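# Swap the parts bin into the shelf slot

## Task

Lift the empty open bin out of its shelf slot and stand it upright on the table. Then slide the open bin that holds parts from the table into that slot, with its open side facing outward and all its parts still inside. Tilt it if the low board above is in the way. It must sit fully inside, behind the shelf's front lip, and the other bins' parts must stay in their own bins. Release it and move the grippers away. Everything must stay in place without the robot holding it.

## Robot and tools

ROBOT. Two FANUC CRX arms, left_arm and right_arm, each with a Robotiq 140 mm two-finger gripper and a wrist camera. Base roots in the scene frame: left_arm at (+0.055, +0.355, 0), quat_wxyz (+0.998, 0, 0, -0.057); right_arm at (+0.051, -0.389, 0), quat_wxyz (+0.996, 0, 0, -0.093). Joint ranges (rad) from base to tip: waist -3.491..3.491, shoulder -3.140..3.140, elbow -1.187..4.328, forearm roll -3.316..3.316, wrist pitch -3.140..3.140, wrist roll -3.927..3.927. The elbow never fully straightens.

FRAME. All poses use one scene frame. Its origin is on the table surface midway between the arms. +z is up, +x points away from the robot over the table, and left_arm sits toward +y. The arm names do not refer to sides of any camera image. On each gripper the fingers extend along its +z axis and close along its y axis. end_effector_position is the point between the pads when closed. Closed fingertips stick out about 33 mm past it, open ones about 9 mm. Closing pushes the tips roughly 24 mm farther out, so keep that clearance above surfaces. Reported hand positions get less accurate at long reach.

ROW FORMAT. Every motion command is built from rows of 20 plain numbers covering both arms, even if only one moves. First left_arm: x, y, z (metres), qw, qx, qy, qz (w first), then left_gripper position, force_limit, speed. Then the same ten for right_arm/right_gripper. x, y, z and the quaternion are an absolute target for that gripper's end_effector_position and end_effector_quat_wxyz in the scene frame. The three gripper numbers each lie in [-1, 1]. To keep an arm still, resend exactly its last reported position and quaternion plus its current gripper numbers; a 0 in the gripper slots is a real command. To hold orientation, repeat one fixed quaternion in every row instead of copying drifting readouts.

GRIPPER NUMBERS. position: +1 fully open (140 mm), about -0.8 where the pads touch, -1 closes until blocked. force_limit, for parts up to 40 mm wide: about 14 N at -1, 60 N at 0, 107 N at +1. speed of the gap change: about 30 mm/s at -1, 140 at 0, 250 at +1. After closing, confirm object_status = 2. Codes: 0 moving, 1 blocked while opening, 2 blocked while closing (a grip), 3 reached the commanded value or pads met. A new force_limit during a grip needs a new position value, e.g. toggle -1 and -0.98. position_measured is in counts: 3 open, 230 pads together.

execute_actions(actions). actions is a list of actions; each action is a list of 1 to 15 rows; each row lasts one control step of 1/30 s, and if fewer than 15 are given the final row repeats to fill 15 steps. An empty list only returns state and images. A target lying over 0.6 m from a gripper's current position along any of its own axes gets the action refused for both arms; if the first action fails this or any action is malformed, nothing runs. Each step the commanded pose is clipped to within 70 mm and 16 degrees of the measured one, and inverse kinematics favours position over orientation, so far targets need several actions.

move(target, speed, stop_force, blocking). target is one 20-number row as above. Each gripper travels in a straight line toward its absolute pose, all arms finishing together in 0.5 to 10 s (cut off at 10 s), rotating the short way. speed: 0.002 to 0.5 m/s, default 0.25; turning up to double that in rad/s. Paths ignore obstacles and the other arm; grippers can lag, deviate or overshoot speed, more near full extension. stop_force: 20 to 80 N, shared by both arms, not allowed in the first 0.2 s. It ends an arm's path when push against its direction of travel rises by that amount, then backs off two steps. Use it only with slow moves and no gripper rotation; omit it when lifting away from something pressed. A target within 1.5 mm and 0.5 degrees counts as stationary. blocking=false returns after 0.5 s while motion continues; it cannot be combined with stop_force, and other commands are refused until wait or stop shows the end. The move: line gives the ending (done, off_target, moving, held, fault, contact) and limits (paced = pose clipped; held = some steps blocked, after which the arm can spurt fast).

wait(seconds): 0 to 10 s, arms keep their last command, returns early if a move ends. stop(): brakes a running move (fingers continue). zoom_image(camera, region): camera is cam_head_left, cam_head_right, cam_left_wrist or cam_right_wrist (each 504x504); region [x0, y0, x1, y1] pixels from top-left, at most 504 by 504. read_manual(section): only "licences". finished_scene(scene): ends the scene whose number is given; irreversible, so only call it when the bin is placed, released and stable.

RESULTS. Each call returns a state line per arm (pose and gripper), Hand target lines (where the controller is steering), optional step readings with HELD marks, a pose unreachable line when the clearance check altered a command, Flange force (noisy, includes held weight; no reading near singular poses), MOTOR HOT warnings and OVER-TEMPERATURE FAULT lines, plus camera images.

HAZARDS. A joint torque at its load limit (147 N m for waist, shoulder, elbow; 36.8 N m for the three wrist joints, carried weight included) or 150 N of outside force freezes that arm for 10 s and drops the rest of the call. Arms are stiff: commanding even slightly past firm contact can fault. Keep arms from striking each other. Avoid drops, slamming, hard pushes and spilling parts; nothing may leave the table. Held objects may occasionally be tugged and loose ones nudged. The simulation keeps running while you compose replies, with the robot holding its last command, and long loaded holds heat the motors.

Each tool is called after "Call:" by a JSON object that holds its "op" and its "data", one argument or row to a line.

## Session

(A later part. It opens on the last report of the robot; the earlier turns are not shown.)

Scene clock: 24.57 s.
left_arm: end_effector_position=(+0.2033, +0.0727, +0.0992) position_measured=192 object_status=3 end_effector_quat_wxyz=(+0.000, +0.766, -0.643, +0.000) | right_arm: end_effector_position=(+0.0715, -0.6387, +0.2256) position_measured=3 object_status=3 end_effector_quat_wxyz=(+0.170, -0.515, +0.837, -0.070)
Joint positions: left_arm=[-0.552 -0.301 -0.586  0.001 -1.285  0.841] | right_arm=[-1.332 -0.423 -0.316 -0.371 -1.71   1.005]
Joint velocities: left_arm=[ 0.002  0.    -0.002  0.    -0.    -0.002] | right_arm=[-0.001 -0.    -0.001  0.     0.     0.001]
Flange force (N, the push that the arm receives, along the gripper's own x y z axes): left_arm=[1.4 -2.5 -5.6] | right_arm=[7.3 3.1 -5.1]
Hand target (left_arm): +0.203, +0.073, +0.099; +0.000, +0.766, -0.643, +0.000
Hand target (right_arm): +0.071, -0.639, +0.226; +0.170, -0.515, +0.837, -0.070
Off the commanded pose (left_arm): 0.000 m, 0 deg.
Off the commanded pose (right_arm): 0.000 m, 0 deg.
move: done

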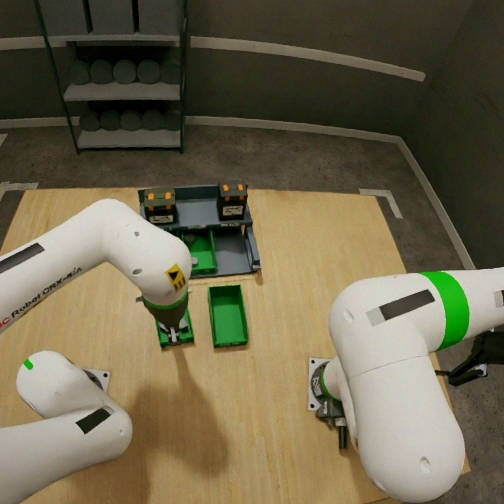

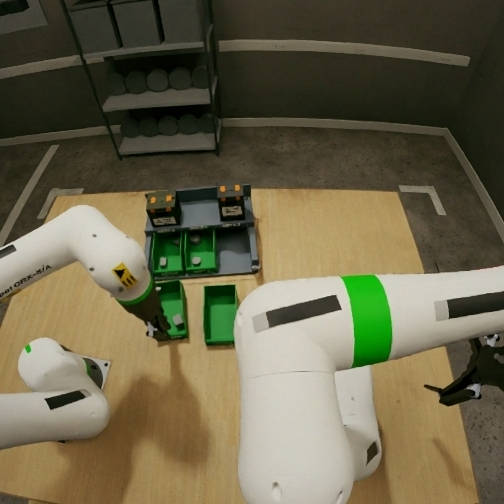

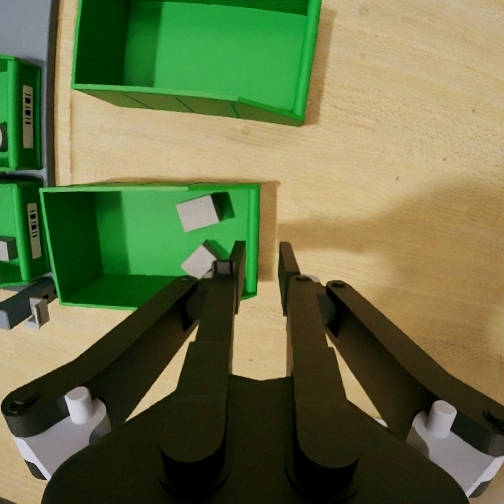

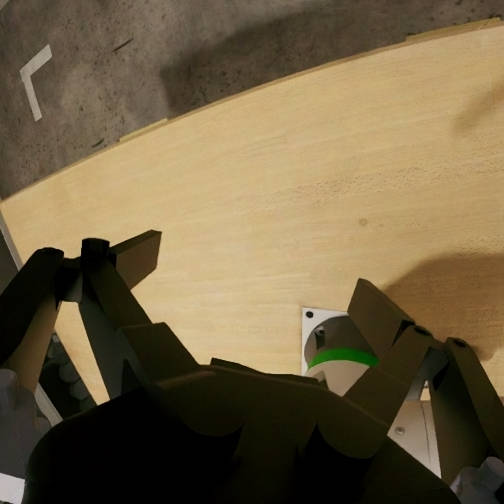

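Call:
{"op": "move", "data": {
  "target": [0.211,0.076,0.085,0,0.766,-0.643,0,-0.57,0.8,-0.5,0.0715,-0.6387,0.2256,0.17,-0.515,0.837,-0.07,1,0,0]
}}

Call:
{"op": "move", "data": {
  "target": [0.211,0.076,0.051,0,0.766,-0.643,0,-0.57,0.8,-0.5,0.0715,-0.6387,0.2256,0.17,-0.515,0.837,-0.07,1,0,0],
  "speed": 0.04
}}

Call:
{"op": "move", "data": {
  "target": [0.211,0.076,0.051,0,0.766,-0.643,0,-1,1,-0.5,0.0715,-0.6387,0.2256,0.17,-0.515,0.837,-0.07,1,0,0]
}}

Call:
{"op": "move", "data": {
  "target": [0.23,0.06,0.155,0,0.766,-0.643,0,-1,1,-0.5,0.0715,-0.6387,0.2256,0.17,-0.515,0.837,-0.07,1,0,0],
  "speed": 0.12
}}

Call:
{"op": "move", "data": {
  "target": [0.397,-0.116,0.165,0.03,0.734,-0.678,-0.028,-1,1,-0.5,0.0715,-0.6387,0.2256,0.17,-0.515,0.837,-0.07,1,0,0],
  "speed": 0.17
}}

Call:
{"op": "move", "data": {
  "target": [0.405,-0.115,0.09,0.051,0.733,-0.676,-0.047,-1,1,-0.5,0.0715,-0.6387,0.2256,0.17,-0.515,0.837,-0.07,1,0,0],
  "speed": 0.04,
  "stop_force": 20
}}

Scene clock: 28.07 s.
left_arm: end_effector_position=(+0.2110, +0.0760, +0.0850) position_measured=201 object_status=3 end_effector_quat_wxyz=(-0.000, +0.766, -0.643, +0.000) | right_arm: end_effector_position=(+0.0715, -0.6387, +0.2256) position_measured=3 object_status=3 end_effector_quat_wxyz=(+0.170, -0.515, +0.837, -0.070)
Joint positions: left_arm=[-0.528 -0.285 -0.609 -0.    -1.247  0.817] | right_arm=[-1.332 -0.423 -0.316 -0.371 -1.71   1.005]
Joint velocities: left_arm=[ 0.001  0.003 -0.     0.     0.001 -0.   ] | right_arm=[ 0.    -0.    -0.    -0.    -0.     0.001]
Flange force (N, the push that the arm receives, along the gripper's own x y z axes): left_arm=[2.7 -5.3 -4.2] | right_arm=[4.6 1.4 -3.5]
Hand target (left_arm): +0.211, +0.076, +0.085; +0.000, +0.766, -0.643, +0.000
Hand target (right_arm): +0.071, -0.639, +0.226; +0.170, -0.515, +0.837, -0.070
Off the commanded pose (left_arm): 0.000 m, 0 deg.
Off the commanded pose (right_arm): 0.000 m, 0 deg.
move: done

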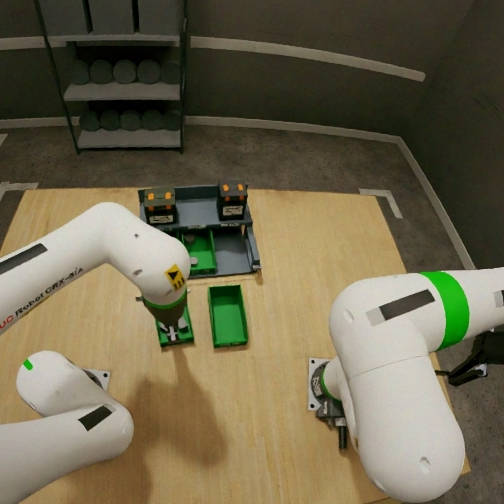

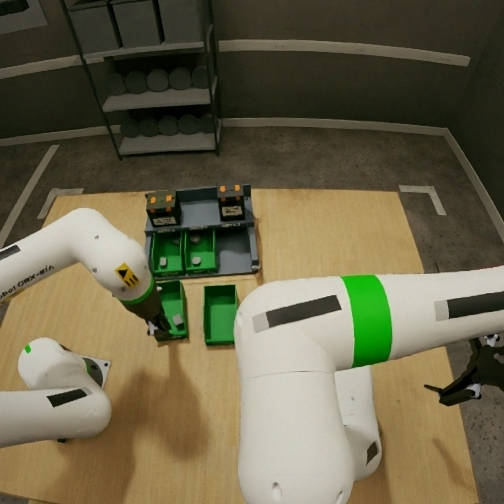

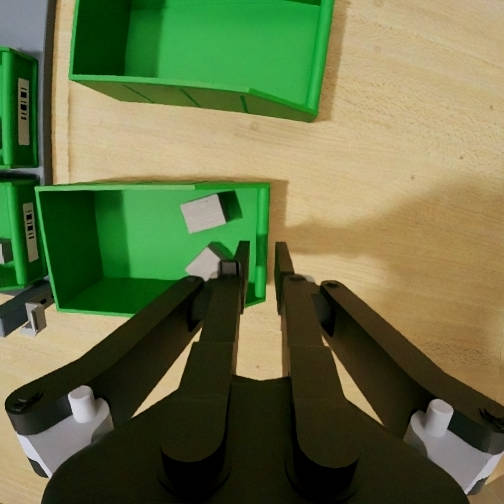

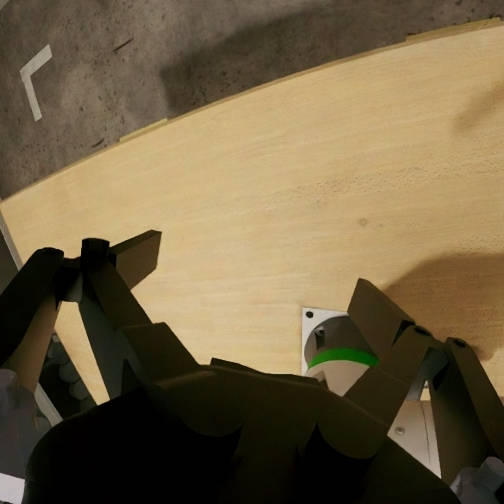

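Scene clock: 29.17 s.
left_arm: end_effector_position=(+0.2110, +0.0761, +0.0510) position_measured=201 object_status=3 end_effector_quat_wxyz=(-0.000, +0.766, -0.643, +0.000) | right_arm: end_effector_position=(+0.0715, -0.6387, +0.2256) position_measured=3 object_status=3 end_effector_quat_wxyz=(+0.170, -0.515, +0.837, -0.070)
Joint positions: left_arm=[-0.528 -0.248 -0.667 -0.    -1.152  0.817] | right_arm=[-1.332 -0.423 -0.316 -0.371 -1.71   1.005]
Joint velocities: left_arm=[-0.     0.001 -0.002  0.     0.002  0.   ] | right_arm=[ 0.     0.001  0.    -0.    -0.    -0.   ]
Flange force (N, the push that the arm receives, along the gripper's own x y z axes): left_arm=[2.9 -4.3 -4.8] | right_arm=[7.1 1.2 -4.1]
Hand target (left_arm): +0.211, +0.076, +0.051; -0.000, +0.766, -0.643, -0.000
Hand target (right_arm): +0.071, -0.639, +0.226; +0.170, -0.515, +0.837, -0.070
Off the commanded pose (left_arm): 0.000 m, 0 deg.
Off the commanded pose (right_arm): 0.000 m, 0 deg.
move: done

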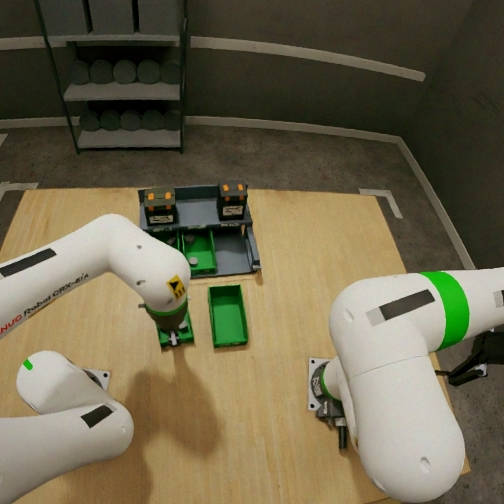

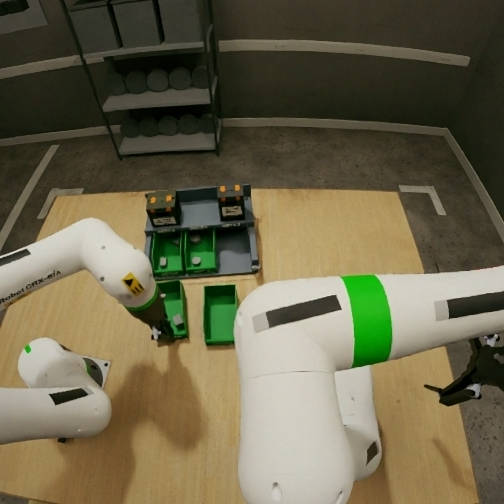

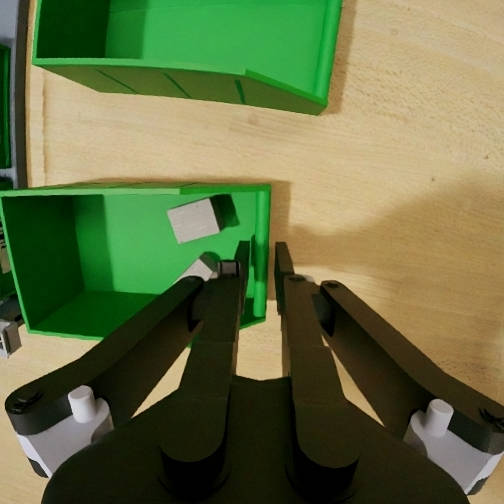

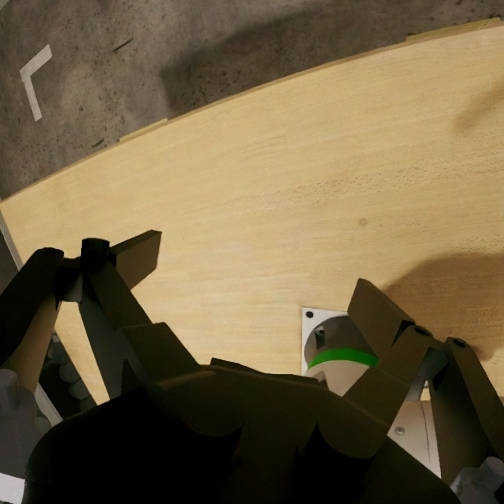

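Scene clock: 29.87 s.
left_arm: end_effector_position=(+0.2110, +0.0760, +0.0510) position_measured=224 object_status=2 end_effector_quat_wxyz=(-0.000, +0.766, -0.643, -0.000) | right_arm: end_effector_position=(+0.0715, -0.6387, +0.2256) position_measured=3 object_status=3 end_effector_quat_wxyz=(+0.170, -0.515, +0.837, -0.070)
Joint positions: left_arm=[-0.528 -0.248 -0.667 -0.    -1.152  0.817] | right_arm=[-1.332 -0.423 -0.316 -0.371 -1.71   1.005]
Joint velocities: left_arm=[-0.001 -0.001  0.001 -0.     0.    -0.   ] | right_arm=[-0.     0.     0.001 -0.     0.    -0.001]
Flange force (N, the push that the arm receives, along the gripper's own x y z axes): left_arm=[-7.7 -5.0 -39.1] | right_arm=[5.8 0.6 -3.9]
Hand target (left_arm): +0.211, +0.076, +0.051; -0.000, +0.766, -0.643, -0.000
Hand target (right_arm): +0.071, -0.639, +0.226; +0.170, -0.515, +0.837, -0.070
Off the commanded pose (left_arm): 0.000 m, 0 deg.
Off the commanded pose (right_arm): 0.000 m, 0 deg.
move: done

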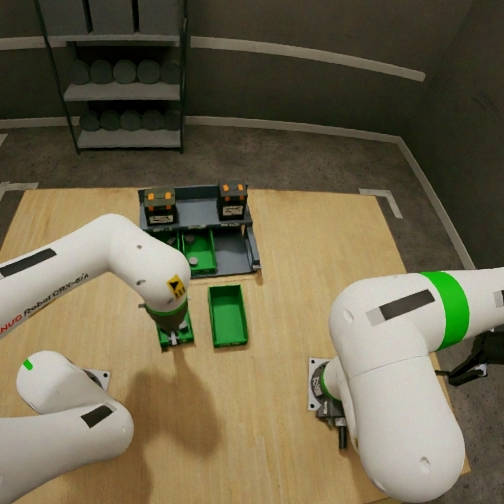

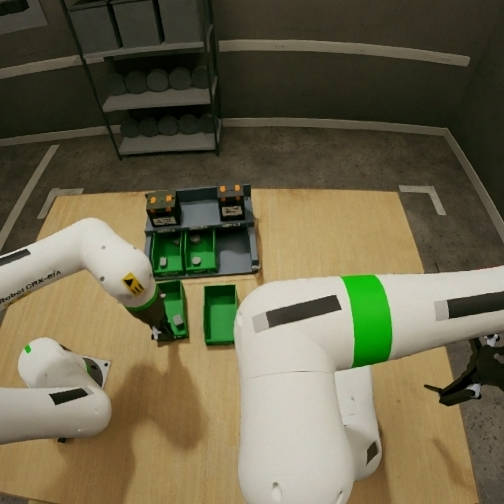

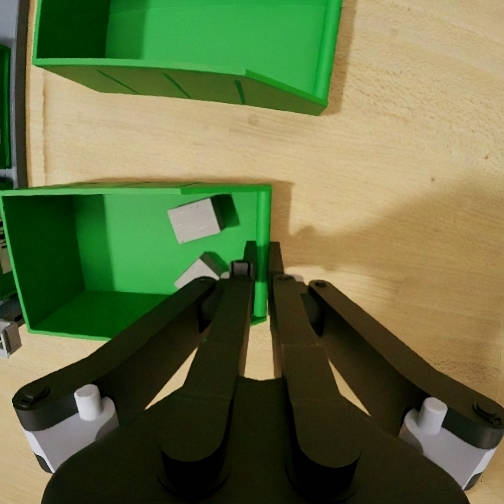

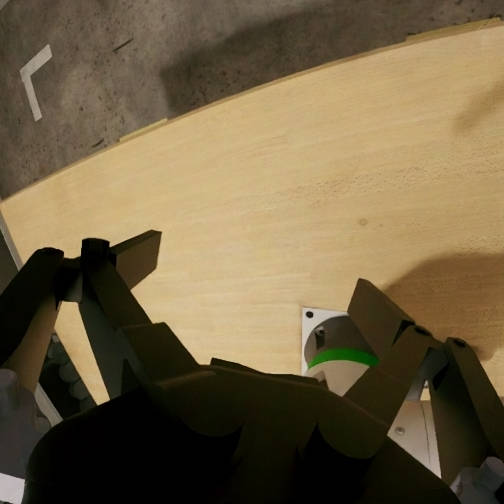

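Scene clock: 31.13 s.
left_arm: end_effector_position=(+0.2301, +0.0598, +0.1549) position_measured=224 object_status=2 end_effector_quat_wxyz=(+0.000, +0.766, -0.643, -0.000) | right_arm: end_effector_position=(+0.0715, -0.6387, +0.2256) position_measured=3 object_status=3 end_effector_quat_wxyz=(+0.170, -0.515, +0.837, -0.070)
Joint positions: left_arm=[-0.533 -0.263 -0.425  0.    -1.408  0.821] | right_arm=[-1.332 -0.423 -0.316 -0.371 -1.71   1.005]
Joint velocities: left_arm=[-0.001  0.     0.001 -0.001 -0.    -0.   ] | right_arm=[ 0.    -0.     0.    -0.     0.     0.002]
Flange force (N, the push that the arm receives, along the gripper's own x y z axes): left_arm=[3.3 -5.7 -2.3] | right_arm=[4.1 0.4 -3.2]
Hand target (left_arm): +0.230, +0.060, +0.155; +0.000, +0.766, -0.643, -0.000
Hand target (right_arm): +0.071, -0.639, +0.226; +0.170, -0.515, +0.837, -0.070
Off the commanded pose (left_arm): 0.000 m, 0 deg.
Off the commanded pose (right_arm): 0.000 m, 0 deg.
move: done

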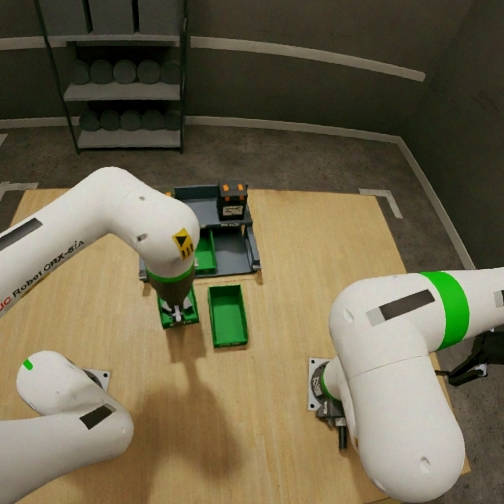

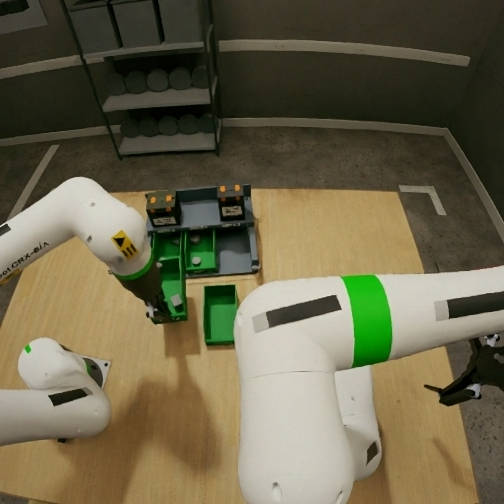

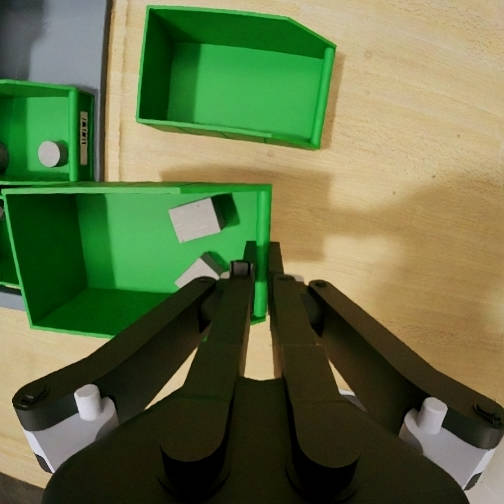

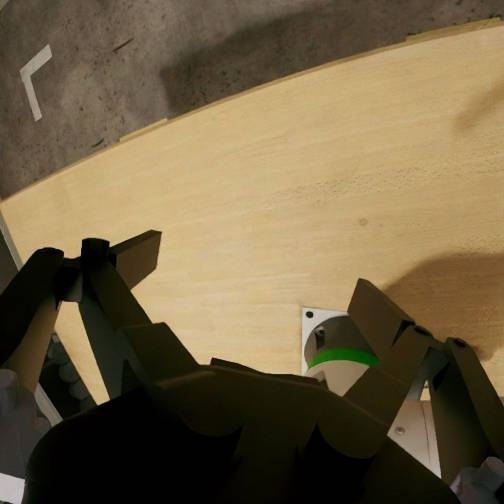

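Scene clock: 32.97 s.
left_arm: end_effector_position=(+0.3967, -0.1163, +0.1648) position_measured=224 object_status=2 end_effector_quat_wxyz=(+0.030, +0.734, -0.678, -0.028) | right_arm: end_effector_position=(+0.0715, -0.6387, +0.2256) position_measured=3 object_status=3 end_effector_quat_wxyz=(+0.170, -0.515, +0.837, -0.070)
Joint positions: left_arm=[-0.569  0.391  0.271  0.056 -1.511  0.757] | right_arm=[-1.332 -0.423 -0.316 -0.371 -1.71   1.005]
Joint velocities: left_arm=[-0.     0.002  0.002 -0.001 -0.001  0.001] | right_arm=[-0.    -0.    -0.001  0.    -0.    -0.001]
Flange force (N, the push that the arm receives, along the gripper's own x y z axes): left_arm=[6.1 -6.1 -2.7] | right_arm=[4.3 0.3 -3.7]
Hand target (left_arm): +0.397, -0.116, +0.165; +0.030, +0.734, -0.678, -0.028
Hand target (right_arm): +0.071, -0.639, +0.226; +0.170, -0.515, +0.837, -0.070
Off the commanded pose (left_arm): 0.000 m, 0 deg.
Off the commanded pose (right_arm): 0.000 m, 0 deg.
move: done

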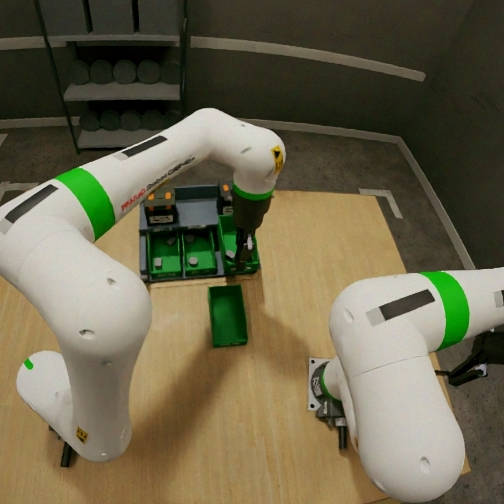

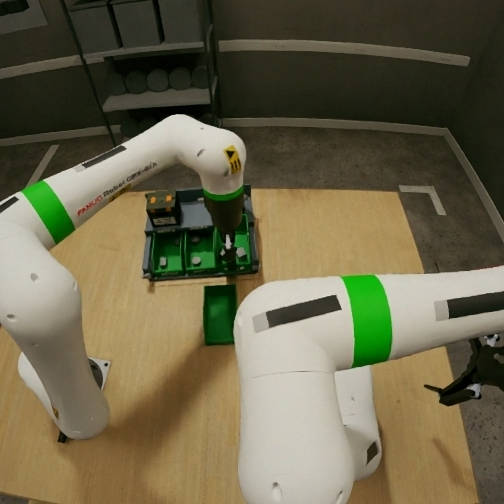

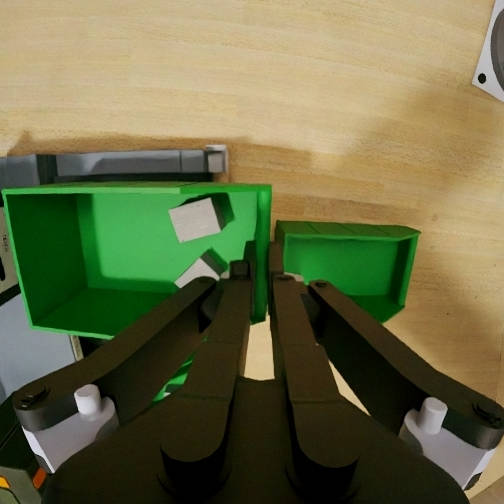

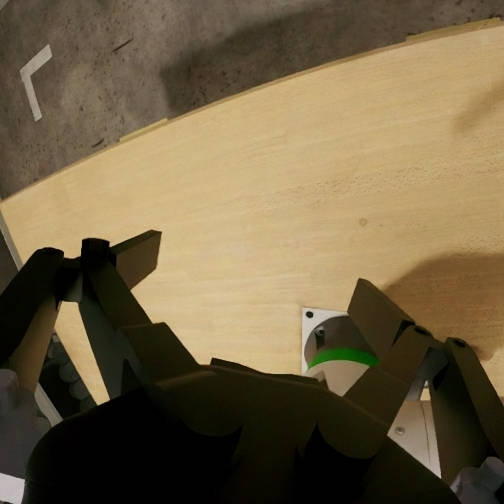

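Scene clock: 35.10 s.
left_arm: end_effector_position=(+0.4049, -0.1149, +0.0901) position_measured=224 object_status=2 end_effector_quat_wxyz=(+0.051, +0.733, -0.676, -0.047) | right_arm: end_effector_position=(+0.0715, -0.6387, +0.2256) position_measured=3 object_status=3 end_effector_quat_wxyz=(+0.170, -0.515, +0.837, -0.070)
Joint positions: left_arm=[-0.536  0.464  0.181  0.094 -1.392  0.71 ] | right_arm=[-1.332 -0.423 -0.316 -0.371 -1.71   1.005]
Joint velocities: left_arm=[ 0.     0.001  0.    -0.     0.    -0.   ] | right_arm=[-0.  0. -0.  0.  0.  0.]
Flange force (N, the push that the arm receives, along the gripper's own x y z axes): left_arm=[5.5 -5.9 -0.7] | right_arm=[6.1 3.1 -4.1]
Hand target (left_arm): +0.405, -0.115, +0.090; +0.051, +0.733, -0.676, -0.047
Hand target (right_arm): +0.071, -0.639, +0.226; +0.170, -0.515, +0.837, -0.070
Off the commanded pose (left_arm): 0.000 m, 0 deg.
Off the commanded pose (right_arm): 0.000 m, 0 deg.
move: done

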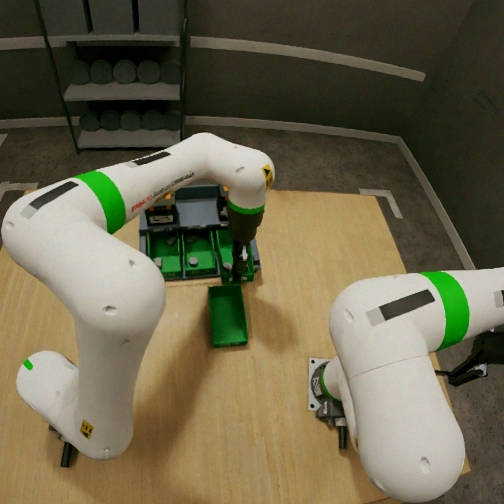

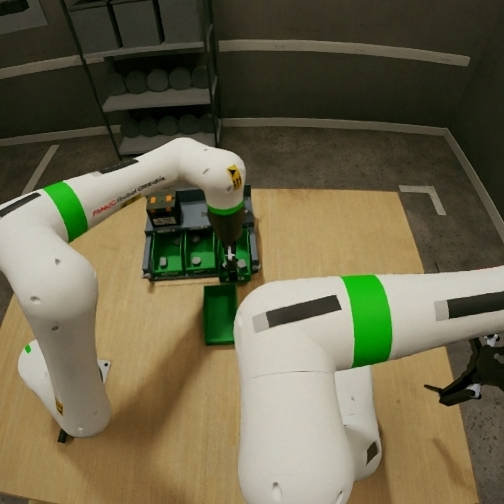

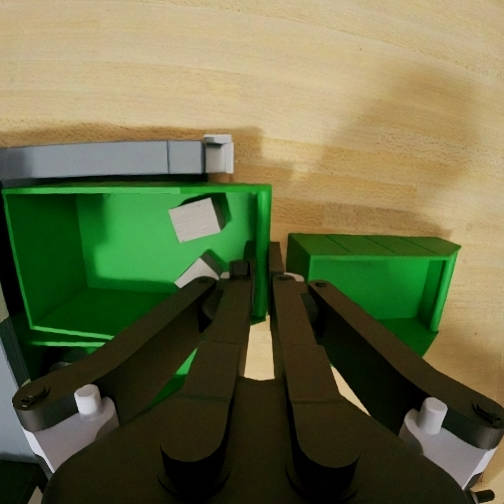

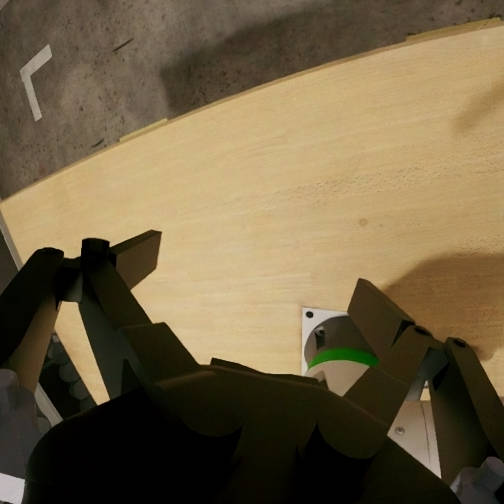

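Call:
{"op": "move", "data": {
  "target": [0.464,-0.11,0.081,0.051,0.733,-0.676,-0.047,-1,1,-0.5,0.0715,-0.6387,0.2256,0.17,-0.515,0.837,-0.07,1,0,0],
  "speed": 0.03,
  "stop_force": 25
}}

Call:
{"op": "move", "data": {
  "target": [0.459,-0.11,0.058,0,0.735,-0.678,0,-1,1,-0.5,0.0715,-0.6387,0.2256,0.17,-0.515,0.837,-0.07,1,0,0],
  "speed": 0.04,
  "stop_force": 30
}}

Call:
{"op": "move", "data": {
  "target": [0.459,-0.11,0.058,0,0.735,-0.678,0,-0.57,1,-0.5,0.0715,-0.6387,0.2256,0.17,-0.515,0.837,-0.07,1,0,0]
}}

Call:
{"op": "move", "data": {
  "target": [0.455,-0.11,0.22,0,0.735,-0.678,0,-0.57,1,-0.5,0.0715,-0.6387,0.2256,0.17,-0.515,0.837,-0.07,1,0,0]
}}

Scene clock: 40.33 s.
left_arm: end_effector_position=(+0.4640, -0.1102, +0.0810) position_measured=224 object_status=2 end_effector_quat_wxyz=(+0.051, +0.733, -0.676, -0.047) | right_arm: end_effector_position=(+0.0715, -0.6387, +0.2256) position_measured=3 object_status=3 end_effector_quat_wxyz=(+0.170, -0.515, +0.837, -0.070)
Joint positions: left_arm=[-0.474  0.562  0.306  0.087 -1.424  0.651] | right_arm=[-1.332 -0.423 -0.316 -0.371 -1.71   1.005]
Joint velocities: left_arm=[ 0.    -0.001 -0.001 -0.    -0.    -0.   ] | right_arm=[-0.     0.     0.     0.     0.001 -0.   ]
Flange force (N, the push that the arm receives, along the gripper's own x y z axes): left_arm=[7.2 -7.7 -3.0] | right_arm=[6.6 0.1 -2.7]
Hand target (left_arm): +0.464, -0.110, +0.081; +0.051, +0.733, -0.676, -0.047
Hand target (right_arm): +0.071, -0.639, +0.226; +0.170, -0.515, +0.837, -0.070
Off the commanded pose (left_arm): 0.000 m, 0 deg.
Off the commanded pose (right_arm): 0.000 m, 0 deg.
move: done

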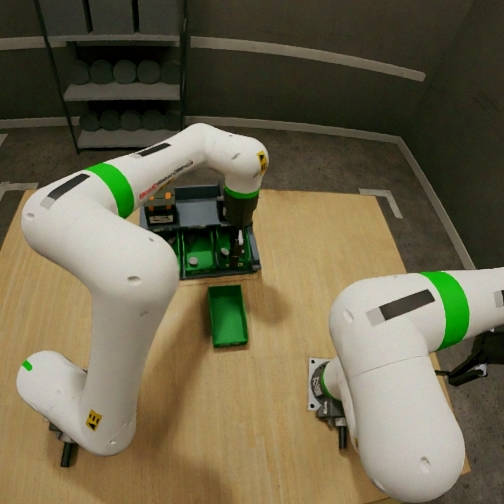

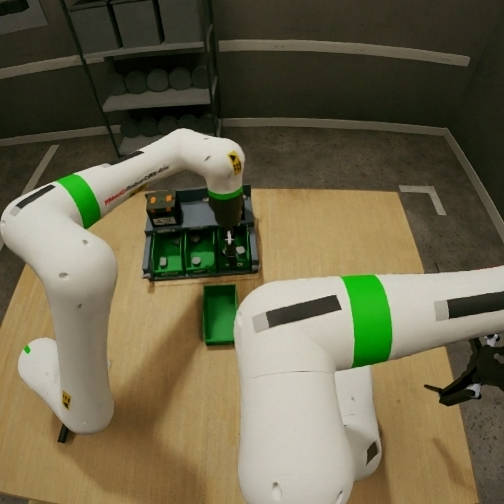

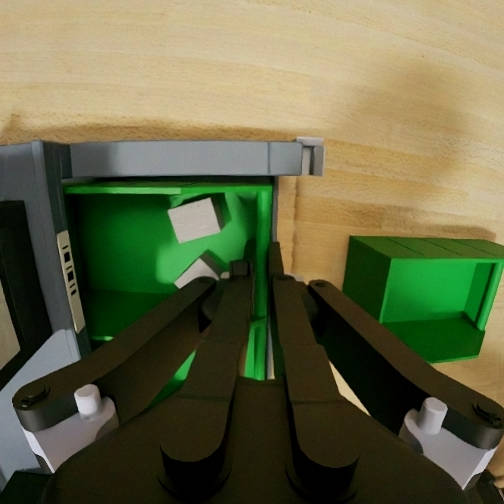

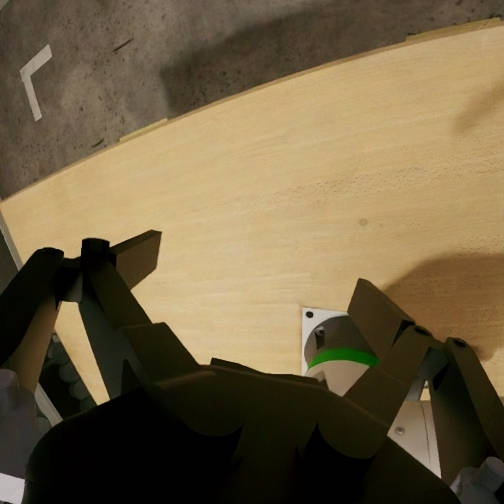

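Scene clock: 42.30 s.
left_arm: end_effector_position=(+0.4589, -0.1099, +0.0579) position_measured=224 object_status=2 end_effector_quat_wxyz=(+0.000, +0.735, -0.678, +0.000) | right_arm: end_effector_position=(+0.0715, -0.6387, +0.2256) position_measured=3 object_status=3 end_effector_quat_wxyz=(+0.170, -0.515, +0.837, -0.070)
Joint positions: left_arm=[-0.528  0.49   0.177  0.    -1.258  0.723] | right_arm=[-1.332 -0.423 -0.316 -0.371 -1.71   1.005]
Joint velocities: left_arm=[-0.    -0.002 -0.001 -0.002  0.001  0.001] | right_arm=[-0. -0.  0.  0.  0. -0.]
Flange force (N, the push that the arm receives, along the gripper's own x y z axes): left_arm=[6.2 -6.3 -1.7] | right_arm=[8.1 -0.6 -5.5]
Hand target (left_arm): +0.459, -0.110, +0.058; +0.000, +0.735, -0.678, +0.000
Hand target (right_arm): +0.071, -0.639, +0.226; +0.170, -0.515, +0.837, -0.070
Off the commanded pose (left_arm): 0.000 m, 0 deg.
Off the commanded pose (right_arm): 0.000 m, 0 deg.
move: done

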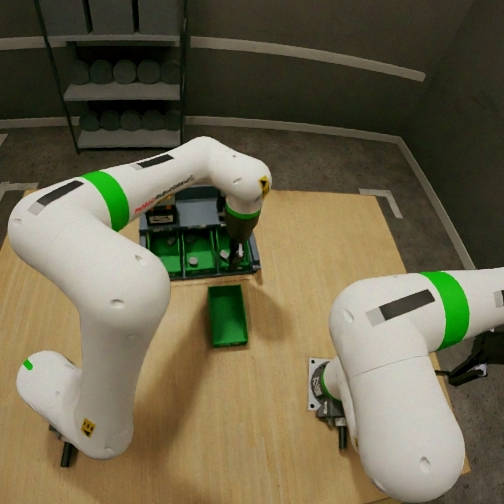

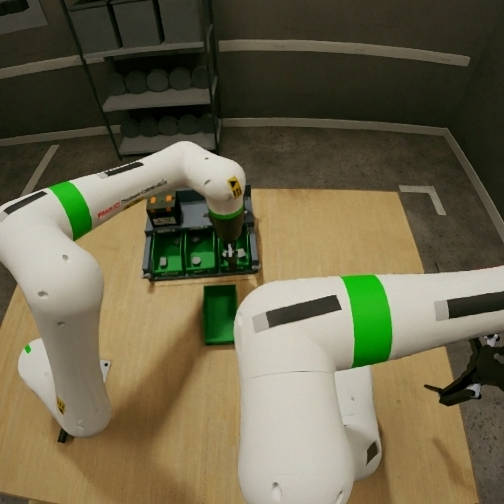

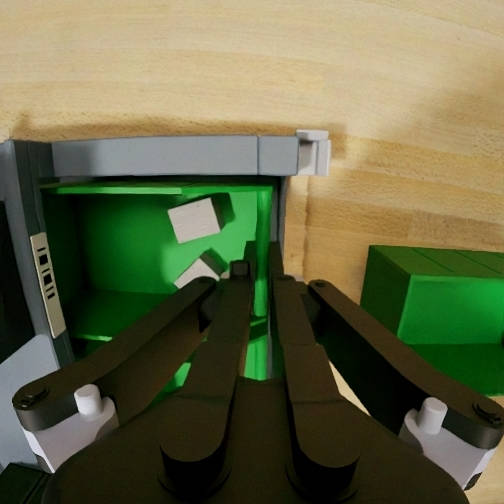

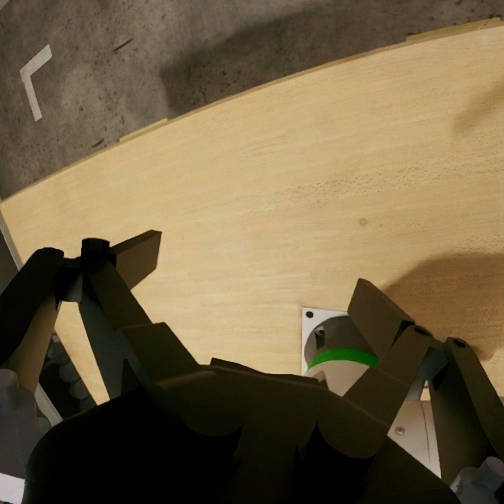

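Scene clock: 43.00 s.
left_arm: end_effector_position=(+0.4590, -0.1100, +0.0580) position_measured=201 object_status=3 end_effector_quat_wxyz=(-0.000, +0.735, -0.678, +0.000) | right_arm: end_effector_position=(+0.0715, -0.6387, +0.2256) position_measured=3 object_status=3 end_effector_quat_wxyz=(+0.170, -0.515, +0.837, -0.070)
Joint positions: left_arm=[-0.528  0.49   0.178 -0.    -1.258  0.724] | right_arm=[-1.332 -0.423 -0.316 -0.371 -1.71   1.005]
Joint velocities: left_arm=[-0.     0.    -0.001  0.001  0.001 -0.   ] | right_arm=[-0.     0.    -0.001 -0.     0.    -0.002]
Flange force (N, the push that the arm receives, along the gripper's own x y z axes): left_arm=[6.0 -7.2 -3.2] | right_arm=[6.0 1.9 -4.1]
Hand target (left_arm): +0.459, -0.110, +0.058; -0.000, +0.735, -0.678, +0.000
Hand target (right_arm): +0.071, -0.639, +0.226; +0.170, -0.515, +0.837, -0.070
Off the commanded pose (left_arm): 0.000 m, 0 deg.
Off the commanded pose (right_arm): 0.000 m, 0 deg.
move: done

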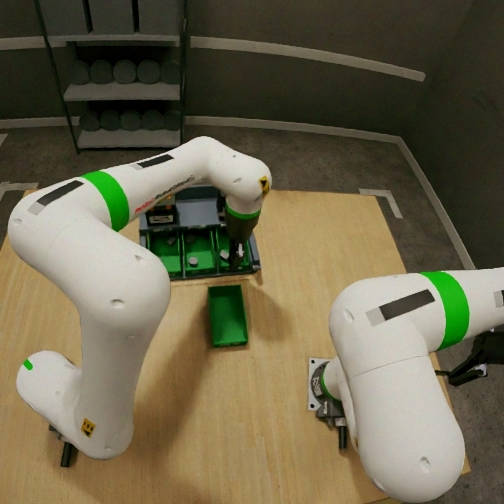

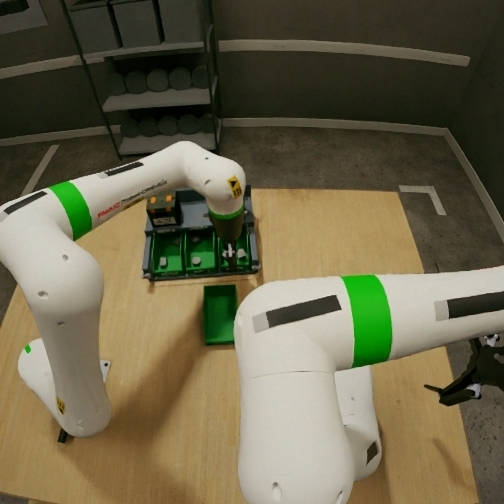

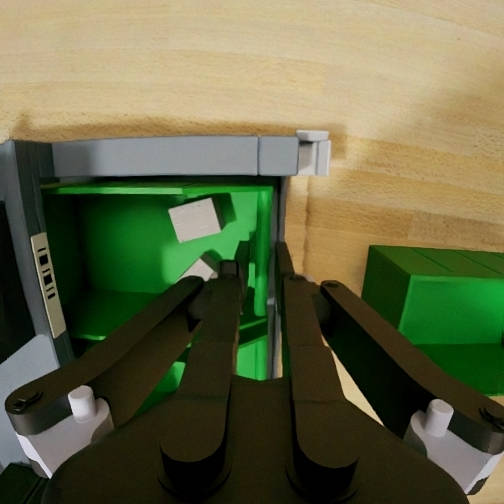

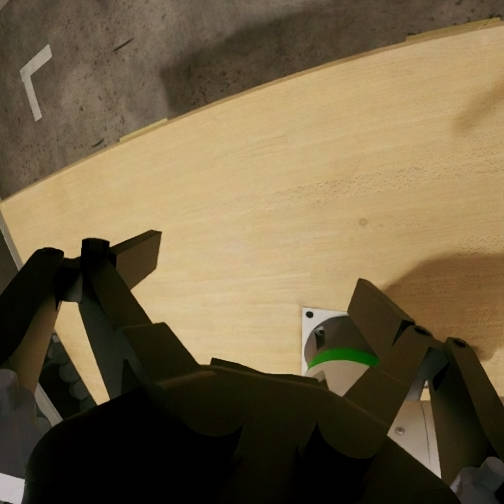

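Scene clock: 44.07 s.
left_arm: end_effector_position=(+0.4552, -0.1102, +0.2200) position_measured=201 object_status=3 end_effector_quat_wxyz=(+0.000, +0.735, -0.678, +0.000) | right_arm: end_effector_position=(+0.0715, -0.6387, +0.2256) position_measured=3 object_status=3 end_effector_quat_wxyz=(+0.170, -0.515, +0.837, -0.070)
Joint positions: left_arm=[-0.532  0.428  0.472  0.    -1.614  0.727] | right_arm=[-1.332 -0.423 -0.316 -0.371 -1.71   1.005]
Joint velocities: left_arm=[ 0.     0.     0.002  0.    -0.002  0.   ] | right_arm=[ 0.001  0.    -0.    -0.    -0.001  0.   ]
Flange force (N, the push that the arm receives, along the gripper's own x y z axes): left_arm=[4.2 -5.4 -4.3] | right_arm=[4.1 1.1 -2.5]
Hand target (left_arm): +0.455, -0.110, +0.220; +0.000, +0.735, -0.678, +0.000
Hand target (right_arm): +0.071, -0.639, +0.226; +0.170, -0.515, +0.837, -0.070
Off the commanded pose (left_arm): 0.000 m, 0 deg.
Off the commanded pose (right_arm): 0.000 m, 0 deg.
move: done

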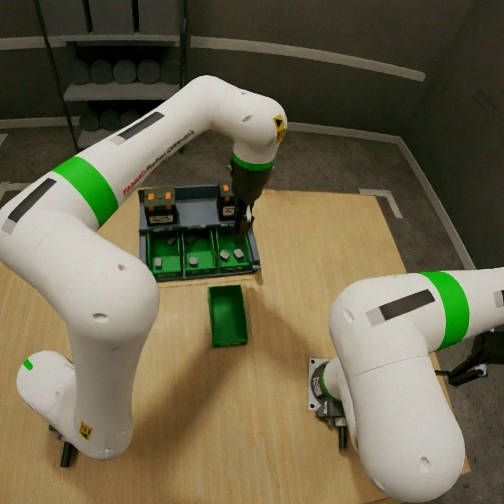

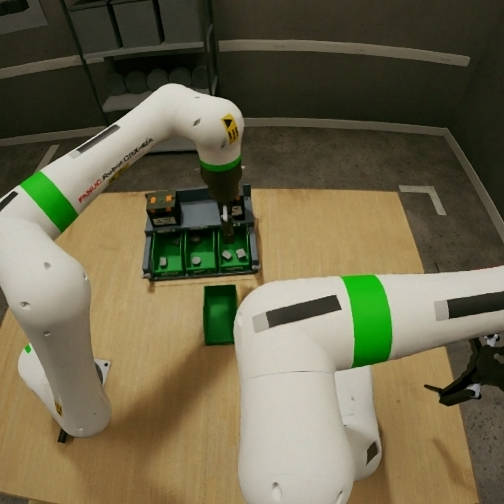

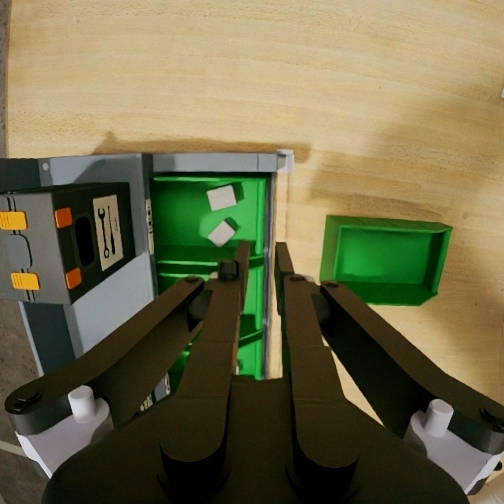

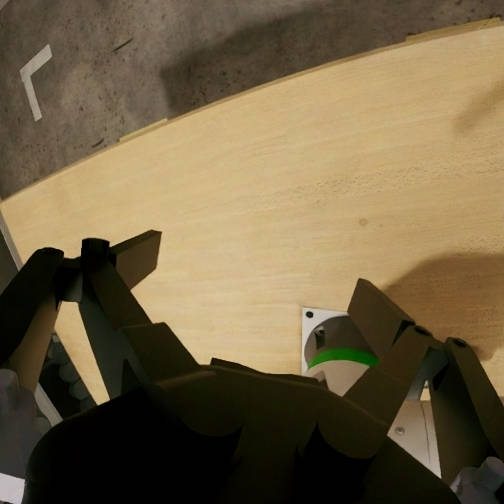

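Call:
{"op": "finished_scene", "data": {
  "scene": 2
}}

The scene is finished: the task was done.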